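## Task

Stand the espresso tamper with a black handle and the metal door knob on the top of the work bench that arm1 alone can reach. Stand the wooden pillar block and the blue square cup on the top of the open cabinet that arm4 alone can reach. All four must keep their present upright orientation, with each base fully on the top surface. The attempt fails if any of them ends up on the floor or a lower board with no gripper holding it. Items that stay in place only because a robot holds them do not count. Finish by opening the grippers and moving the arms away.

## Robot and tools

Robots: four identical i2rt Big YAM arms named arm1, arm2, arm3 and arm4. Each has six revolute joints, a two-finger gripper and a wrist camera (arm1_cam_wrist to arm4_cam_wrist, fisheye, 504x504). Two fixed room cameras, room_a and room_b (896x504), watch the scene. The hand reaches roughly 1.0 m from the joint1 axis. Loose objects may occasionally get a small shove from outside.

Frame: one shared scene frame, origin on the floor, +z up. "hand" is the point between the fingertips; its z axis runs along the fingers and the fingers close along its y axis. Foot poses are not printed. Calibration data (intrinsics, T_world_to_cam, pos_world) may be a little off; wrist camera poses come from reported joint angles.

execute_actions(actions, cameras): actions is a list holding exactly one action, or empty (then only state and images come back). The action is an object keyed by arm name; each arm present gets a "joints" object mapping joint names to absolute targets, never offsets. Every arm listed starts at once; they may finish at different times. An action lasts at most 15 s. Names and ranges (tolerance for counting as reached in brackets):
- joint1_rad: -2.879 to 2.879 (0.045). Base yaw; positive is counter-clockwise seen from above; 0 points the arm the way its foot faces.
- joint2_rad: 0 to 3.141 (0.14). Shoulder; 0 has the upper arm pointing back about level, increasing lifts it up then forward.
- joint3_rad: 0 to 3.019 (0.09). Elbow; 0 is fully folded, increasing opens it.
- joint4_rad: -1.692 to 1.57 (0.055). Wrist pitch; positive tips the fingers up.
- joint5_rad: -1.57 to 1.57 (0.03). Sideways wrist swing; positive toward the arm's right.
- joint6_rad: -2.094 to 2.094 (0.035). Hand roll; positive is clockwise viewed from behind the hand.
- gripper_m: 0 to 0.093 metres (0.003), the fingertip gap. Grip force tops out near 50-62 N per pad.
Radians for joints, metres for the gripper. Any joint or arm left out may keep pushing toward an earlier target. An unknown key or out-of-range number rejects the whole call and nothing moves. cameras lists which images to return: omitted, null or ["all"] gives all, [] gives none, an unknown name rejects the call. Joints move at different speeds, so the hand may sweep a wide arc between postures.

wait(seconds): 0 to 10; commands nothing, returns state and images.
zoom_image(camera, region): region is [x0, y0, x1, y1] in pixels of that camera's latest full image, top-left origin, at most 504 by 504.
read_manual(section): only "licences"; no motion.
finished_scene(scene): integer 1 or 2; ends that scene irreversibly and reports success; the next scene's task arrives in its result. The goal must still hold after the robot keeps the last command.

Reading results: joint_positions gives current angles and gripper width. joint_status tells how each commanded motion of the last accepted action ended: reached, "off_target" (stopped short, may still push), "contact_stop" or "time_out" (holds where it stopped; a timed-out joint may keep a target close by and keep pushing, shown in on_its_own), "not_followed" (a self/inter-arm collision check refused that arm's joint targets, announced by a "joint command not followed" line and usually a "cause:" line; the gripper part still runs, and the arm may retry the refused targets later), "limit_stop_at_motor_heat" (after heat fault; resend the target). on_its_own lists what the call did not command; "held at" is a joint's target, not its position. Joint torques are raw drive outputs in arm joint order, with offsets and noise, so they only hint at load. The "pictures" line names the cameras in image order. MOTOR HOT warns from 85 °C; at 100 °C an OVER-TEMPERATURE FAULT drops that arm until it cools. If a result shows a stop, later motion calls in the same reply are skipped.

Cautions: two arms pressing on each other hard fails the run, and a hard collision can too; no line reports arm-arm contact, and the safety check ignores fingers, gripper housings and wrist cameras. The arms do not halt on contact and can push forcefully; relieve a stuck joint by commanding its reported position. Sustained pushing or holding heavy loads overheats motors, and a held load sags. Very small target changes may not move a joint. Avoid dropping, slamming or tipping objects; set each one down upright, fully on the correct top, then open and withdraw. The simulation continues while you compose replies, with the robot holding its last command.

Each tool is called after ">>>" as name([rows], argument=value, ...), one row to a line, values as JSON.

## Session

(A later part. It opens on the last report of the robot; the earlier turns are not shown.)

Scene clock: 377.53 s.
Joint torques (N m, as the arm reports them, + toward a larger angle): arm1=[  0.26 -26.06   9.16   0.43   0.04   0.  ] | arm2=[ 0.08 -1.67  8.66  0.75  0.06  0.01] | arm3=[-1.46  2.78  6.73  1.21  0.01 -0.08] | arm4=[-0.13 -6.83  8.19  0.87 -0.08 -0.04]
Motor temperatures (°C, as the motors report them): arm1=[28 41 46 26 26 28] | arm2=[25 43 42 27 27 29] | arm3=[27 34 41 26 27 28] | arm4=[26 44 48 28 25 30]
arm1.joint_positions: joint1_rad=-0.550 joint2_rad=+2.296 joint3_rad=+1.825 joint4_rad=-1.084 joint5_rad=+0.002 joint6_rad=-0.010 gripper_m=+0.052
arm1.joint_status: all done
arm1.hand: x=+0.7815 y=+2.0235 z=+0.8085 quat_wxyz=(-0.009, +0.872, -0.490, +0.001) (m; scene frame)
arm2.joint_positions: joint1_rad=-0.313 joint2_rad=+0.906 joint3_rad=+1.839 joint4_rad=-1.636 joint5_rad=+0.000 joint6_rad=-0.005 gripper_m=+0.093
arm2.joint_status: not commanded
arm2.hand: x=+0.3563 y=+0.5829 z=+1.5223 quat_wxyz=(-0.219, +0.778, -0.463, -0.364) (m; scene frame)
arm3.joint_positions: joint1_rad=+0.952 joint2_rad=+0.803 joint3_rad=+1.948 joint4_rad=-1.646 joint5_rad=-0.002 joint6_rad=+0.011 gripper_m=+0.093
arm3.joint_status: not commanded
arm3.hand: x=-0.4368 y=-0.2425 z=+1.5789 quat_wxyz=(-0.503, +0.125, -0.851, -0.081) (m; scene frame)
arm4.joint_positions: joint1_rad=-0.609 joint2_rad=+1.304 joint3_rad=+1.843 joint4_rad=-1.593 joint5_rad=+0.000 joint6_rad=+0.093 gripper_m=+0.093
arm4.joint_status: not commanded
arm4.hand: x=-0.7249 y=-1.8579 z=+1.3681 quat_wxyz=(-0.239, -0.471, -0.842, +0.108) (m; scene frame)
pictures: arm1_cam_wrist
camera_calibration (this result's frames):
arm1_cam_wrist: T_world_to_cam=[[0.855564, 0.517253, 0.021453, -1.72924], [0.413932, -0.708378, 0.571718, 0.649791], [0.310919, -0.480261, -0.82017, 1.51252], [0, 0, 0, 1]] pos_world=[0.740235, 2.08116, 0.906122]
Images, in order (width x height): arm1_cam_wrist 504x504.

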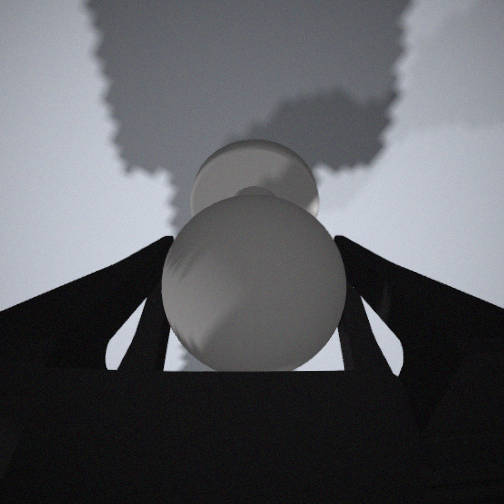

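>>> execute_actions([
  {"arm1": {"joints": {"joint2_rad": 2.325}}},
], cameras=["arm1_cam_wrist"])

Scene clock: 380.17 s.
Joint torques (N m, as the arm reports them, + toward a larger angle): arm1=[  0.05 -22.95   9.06   0.45   0.11   0.  ] | arm2=[ 0.15 -1.63  8.66  0.78  0.06  0.  ] | arm3=[-1.47  2.83  6.75  1.19  0.   -0.1 ] | arm4=[ 0.09 -6.71  8.16  0.88 -0.09 -0.03]
Motor temperatures (°C, as the motors report them): arm1=[28 41 46 26 26 28] | arm2=[25 43 42 27 27 29] | arm3=[27 34 41 26 27 28] | arm4=[26 43 48 28 25 30]
arm1.joint_positions: joint1_rad=-0.550 joint2_rad=+2.307 joint3_rad=+1.825 joint4_rad=-1.086 joint5_rad=+0.001 joint6_rad=-0.010 gripper_m=+0.052
arm1.joint_status: all done
arm1.hand: x=+0.7827 y=+2.0213 z=+0.8014 quat_wxyz=(-0.005, +0.872, -0.490, +0.006) (m; scene frame)
arm2.joint_positions: joint1_rad=-0.313 joint2_rad=+0.906 joint3_rad=+1.839 joint4_rad=-1.636 joint5_rad=+0.000 joint6_rad=-0.005 gripper_m=+0.093
arm2.joint_status: not commanded
arm2.hand: x=+0.3563 y=+0.5829 z=+1.5223 quat_wxyz=(-0.219, +0.778, -0.463, -0.364) (m; scene frame)
arm3.joint_positions: joint1_rad=+0.952 joint2_rad=+0.803 joint3_rad=+1.948 joint4_rad=-1.646 joint5_rad=-0.002 joint6_rad=+0.011 gripper_m=+0.093
arm3.joint_status: not commanded
arm3.hand: x=-0.4368 y=-0.2425 z=+1.5789 quat_wxyz=(-0.503, +0.125, -0.851, -0.081) (m; scene frame)
arm4.joint_positions: joint1_rad=-0.609 joint2_rad=+1.304 joint3_rad=+1.843 joint4_rad=-1.593 joint5_rad=+0.000 joint6_rad=+0.093 gripper_m=+0.093
arm4.joint_status: not commanded
arm4.hand: x=-0.7249 y=-1.8579 z=+1.3681 quat_wxyz=(-0.239, -0.471, -0.842, +0.108) (m; scene frame)
pictures: arm1_cam_wrist
camera_calibration (this result's frames):
arm1_cam_wrist: T_world_to_cam=[[0.855743, 0.517006, 0.0202137, -1.72763], [0.410394, -0.702034, 0.582001, 0.633536], [0.315089, -0.489748, -0.812937, 1.51538], [0, 0, 0, 1]] pos_world=[0.740923, 2.08011, 0.898114]
Images, in order (width x height): arm1_cam_wrist 504x504.

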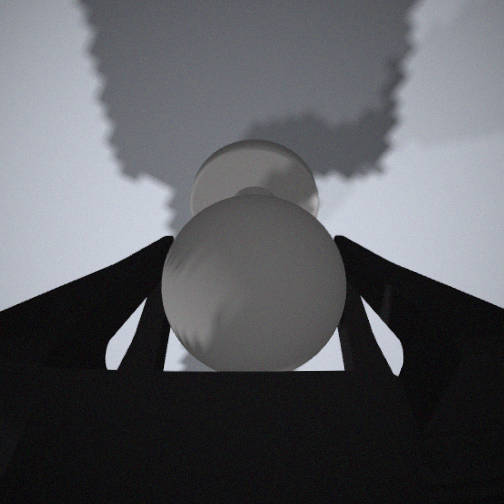

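>>> execute_actions([
  {"arm1": {"joints": {"joint2_rad": 2.31, "gripper_m": 0.093}}},
], cameras=["arm1_cam_wrist"])

Scene clock: 383.47 s.
Joint torques (N m, as the arm reports them, + toward a larger angle): arm1=[  0.32 -24.8    8.99   0.44   0.09   0.01] | arm2=[ 0.08 -1.66  8.69  0.78  0.05  0.  ] | arm3=[-1.35  2.81  6.75  1.21  0.02 -0.09] | arm4=[ 0.1  -6.74  8.17  0.88 -0.07 -0.04]
Motor temperatures (°C, as the motors report them): arm1=[28 41 46 26 26 28] | arm2=[25 42 42 27 27 29] | arm3=[27 34 41 26 27 28] | arm4=[26 42 48 28 25 30]
arm1.joint_positions: joint1_rad=-0.550 joint2_rad=+2.308 joint3_rad=+1.825 joint4_rad=-1.086 joint5_rad=+0.001 joint6_rad=-0.010 gripper_m=+0.093
arm1.joint_status: all done
arm1.hand: x=+0.7828 y=+2.0211 z=+0.8007 quat_wxyz=(-0.005, +0.872, -0.490, +0.007) (m; scene frame)
arm2.joint_positions: joint1_rad=-0.313 joint2_rad=+0.906 joint3_rad=+1.839 joint4_rad=-1.636 joint5_rad=+0.000 joint6_rad=-0.005 gripper_m=+0.093
arm2.joint_status: not commanded
arm2.hand: x=+0.3563 y=+0.5829 z=+1.5223 quat_wxyz=(-0.219, +0.778, -0.463, -0.364) (m; scene frame)
arm3.joint_positions: joint1_rad=+0.952 joint2_rad=+0.803 joint3_rad=+1.948 joint4_rad=-1.646 joint5_rad=-0.002 joint6_rad=+0.011 gripper_m=+0.093
arm3.joint_status: not commanded
arm3.hand: x=-0.4368 y=-0.2425 z=+1.5789 quat_wxyz=(-0.503, +0.125, -0.851, -0.081) (m; scene frame)
arm4.joint_positions: joint1_rad=-0.609 joint2_rad=+1.304 joint3_rad=+1.843 joint4_rad=-1.593 joint5_rad=+0.000 joint6_rad=+0.093 gripper_m=+0.093
arm4.joint_status: not commanded
arm4.hand: x=-0.7249 y=-1.8579 z=+1.3681 quat_wxyz=(-0.239, -0.471, -0.842, +0.108) (m; scene frame)
pictures: arm1_cam_wrist
camera_calibration (this result's frames):
arm1_cam_wrist: T_world_to_cam=[[0.85574, 0.517012, 0.0202052, -1.72762], [0.410041, -0.701468, 0.582931, 0.63217], [0.315556, -0.490553, -0.81227, 1.51539], [0, 0, 0, 1]] pos_world=[0.74099, 2.08002, 0.897298]
Images, in order (width x height): arm1_cam_wrist 504x504.

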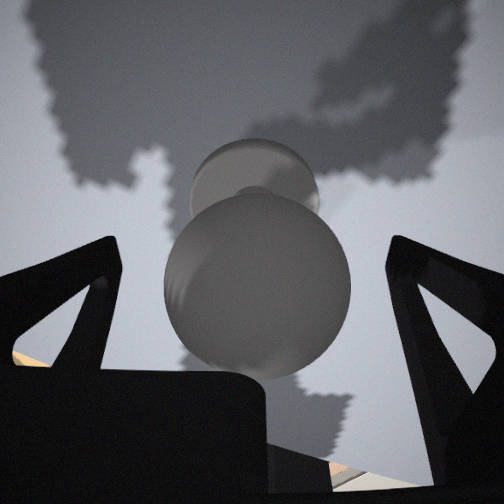

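>>> execute_actions([
  {"arm1": {"joints": {"joint2_rad": 1.75, "joint4_rad": -1.35}}},
])

Scene clock: 386.60 s.
Joint torques (N m, as the arm reports them, + toward a larger angle): arm1=[  0.22 -19.66  10.07   0.96   0.1   -0.01] | arm2=[ 0.15 -1.7   8.63  0.74  0.06  0.  ] | arm3=[-1.41  2.88  6.73  1.24  0.   -0.09] | arm4=[-0.15 -6.79  8.22  0.89 -0.07 -0.05]
Motor temperatures (°C, as the motors report them): arm1=[28 41 46 26 26 28] | arm2=[25 42 42 27 27 29] | arm3=[27 34 41 26 27 28] | arm4=[26 42 48 28 25 30]
arm1.joint_positions: joint1_rad=-0.550 joint2_rad=+1.760 joint3_rad=+1.829 joint4_rad=-1.344 joint5_rad=+0.001 joint6_rad=-0.010 gripper_m=+0.093
arm1.joint_status: all done
arm1.hand: x=+0.8040 y=+1.9757 z=+1.1404 quat_wxyz=(-0.078, +0.863, -0.484, -0.121) (m; scene frame)
arm2.joint_positions: joint1_rad=-0.313 joint2_rad=+0.906 joint3_rad=+1.839 joint4_rad=-1.636 joint5_rad=+0.000 joint6_rad=-0.005 gripper_m=+0.093
arm2.joint_status: not commanded
arm2.hand: x=+0.3563 y=+0.5829 z=+1.5223 quat_wxyz=(-0.219, +0.778, -0.463, -0.364) (m; scene frame)
arm3.joint_positions: joint1_rad=+0.952 joint2_rad=+0.803 joint3_rad=+1.948 joint4_rad=-1.646 joint5_rad=-0.002 joint6_rad=+0.011 gripper_m=+0.093
arm3.joint_status: not commanded
arm3.hand: x=-0.4368 y=-0.2425 z=+1.5789 quat_wxyz=(-0.503, +0.125, -0.851, -0.081) (m; scene frame)
arm4.joint_positions: joint1_rad=-0.609 joint2_rad=+1.304 joint3_rad=+1.843 joint4_rad=-1.593 joint5_rad=+0.000 joint6_rad=+0.093 gripper_m=+0.093
arm4.joint_status: not commanded
arm4.hand: x=-0.7249 y=-1.8579 z=+1.3681 quat_wxyz=(-0.239, -0.471, -0.842, +0.108) (m; scene frame)
pictures: arm1_cam_wrist, arm2_cam_wrist, arm3_cam_wrist, arm4_cam_wrist, room_a, room_b
camera_calibration (this result's frames):
arm1_cam_wrist: T_world_to_cam=[[0.856698, 0.515344, 0.0221167, -1.72878], [0.482033, -0.815113, 0.321303, 0.858608], [0.183609, -0.264599, -0.946718, 1.57536], [0, 0, 0, 1]] pos_world=[0.777916, 2.00762, 1.25378]
arm2_cam_wrist: T_world_to_cam=[[0.88386, 0.467702, -0.00672908, -0.575107], [0.450416, -0.854897, -0.257443, 0.738], [-0.126159, 0.224512, -0.96627, 1.51217], [0, 0, 0, 1]] pos_world=[0.366681, 0.560393, 1.64728]
arm3_cam_wrist: T_world_to_cam=[[0.28915, -0.956688, -0.0337591, -0.0532554], [-0.868064, -0.247171, -0.430547, 0.246681], [0.403555, 0.153798, -0.901937, 1.76147], [0, 0, 0, 1]] pos_world=[-0.481315, -0.260886, 1.69314]
arm4_cam_wrist: T_world_to_cam=[[-0.847344, -0.530461, -0.0248794, -1.56943], [-0.529884, 0.841468, 0.105614, 1.03612], [-0.0350891, 0.102675, -0.994096, 1.65172], [0, 0, 0, 1]] pos_world=[-0.722864, -1.87398, 1.49349]
Images, in order (width x height): arm1_cam_wrist 504x504, arm2_cam_wrist 504x504, arm3_cam_wrist 504x504, arm4_cam_wrist 504x504, room_a 896x504, room_b 896x504.

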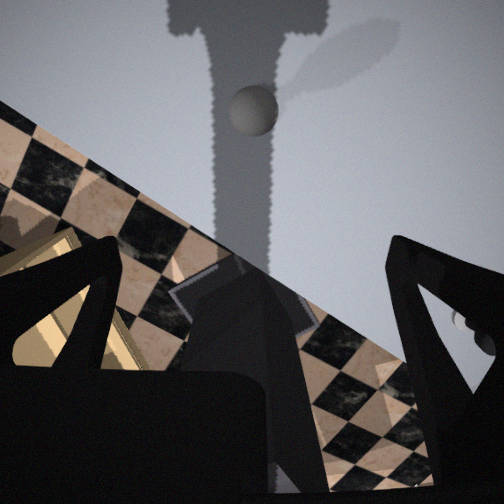

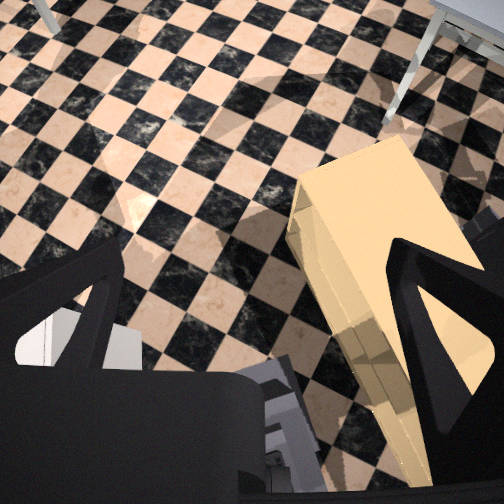

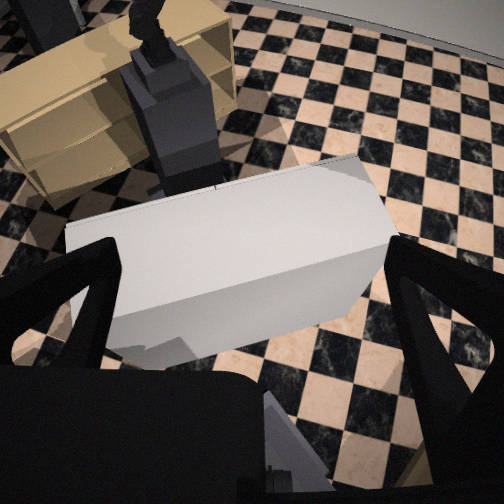

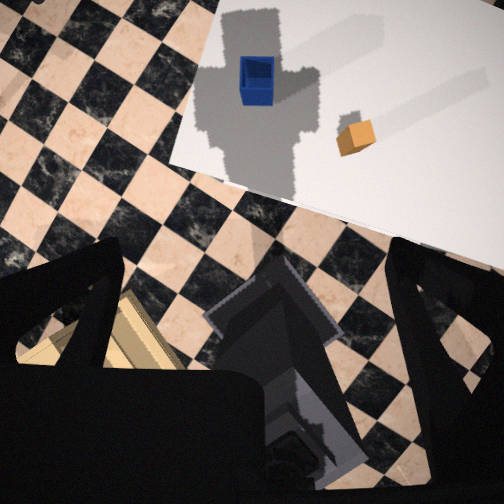

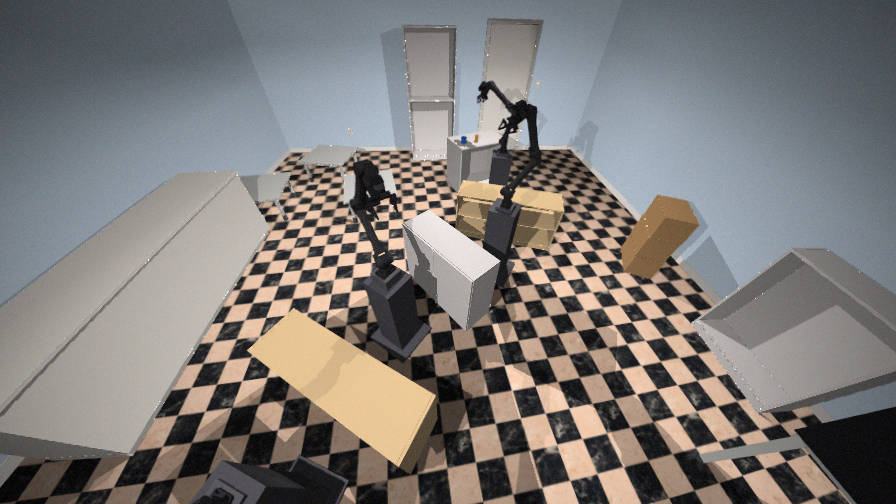

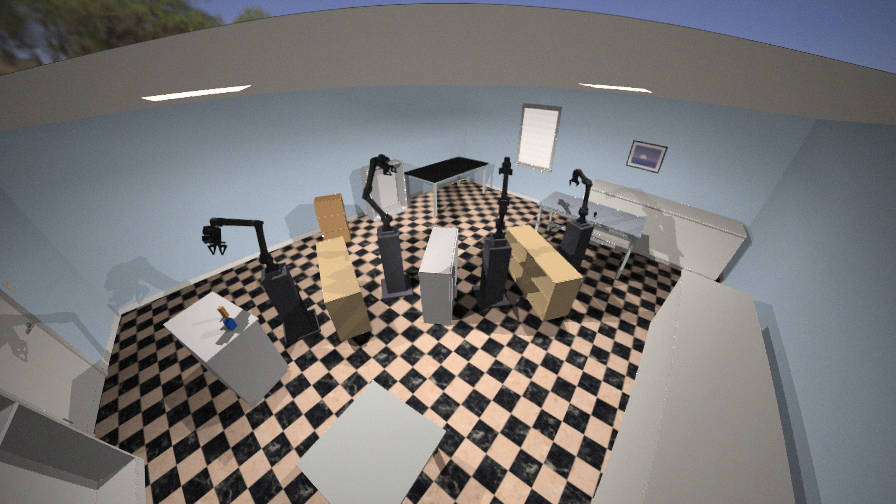

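>>> zoom_image(camera="room_b", region=[520, 160, 670, 260])

Region (520, 160, 670, 260) of room_b's 896x504 image, scaled by 3.360, with more detail than that image has.

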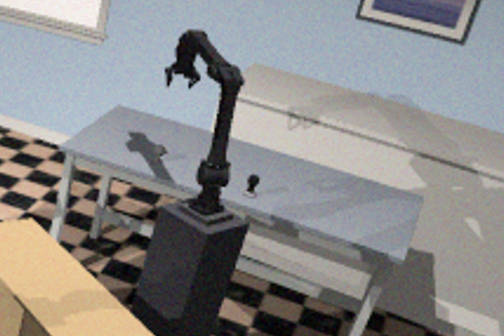

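All four objects are upright on their targets and the arms are clear.

>>> finished_scene(scene=2)

The scene is finished: the task was done.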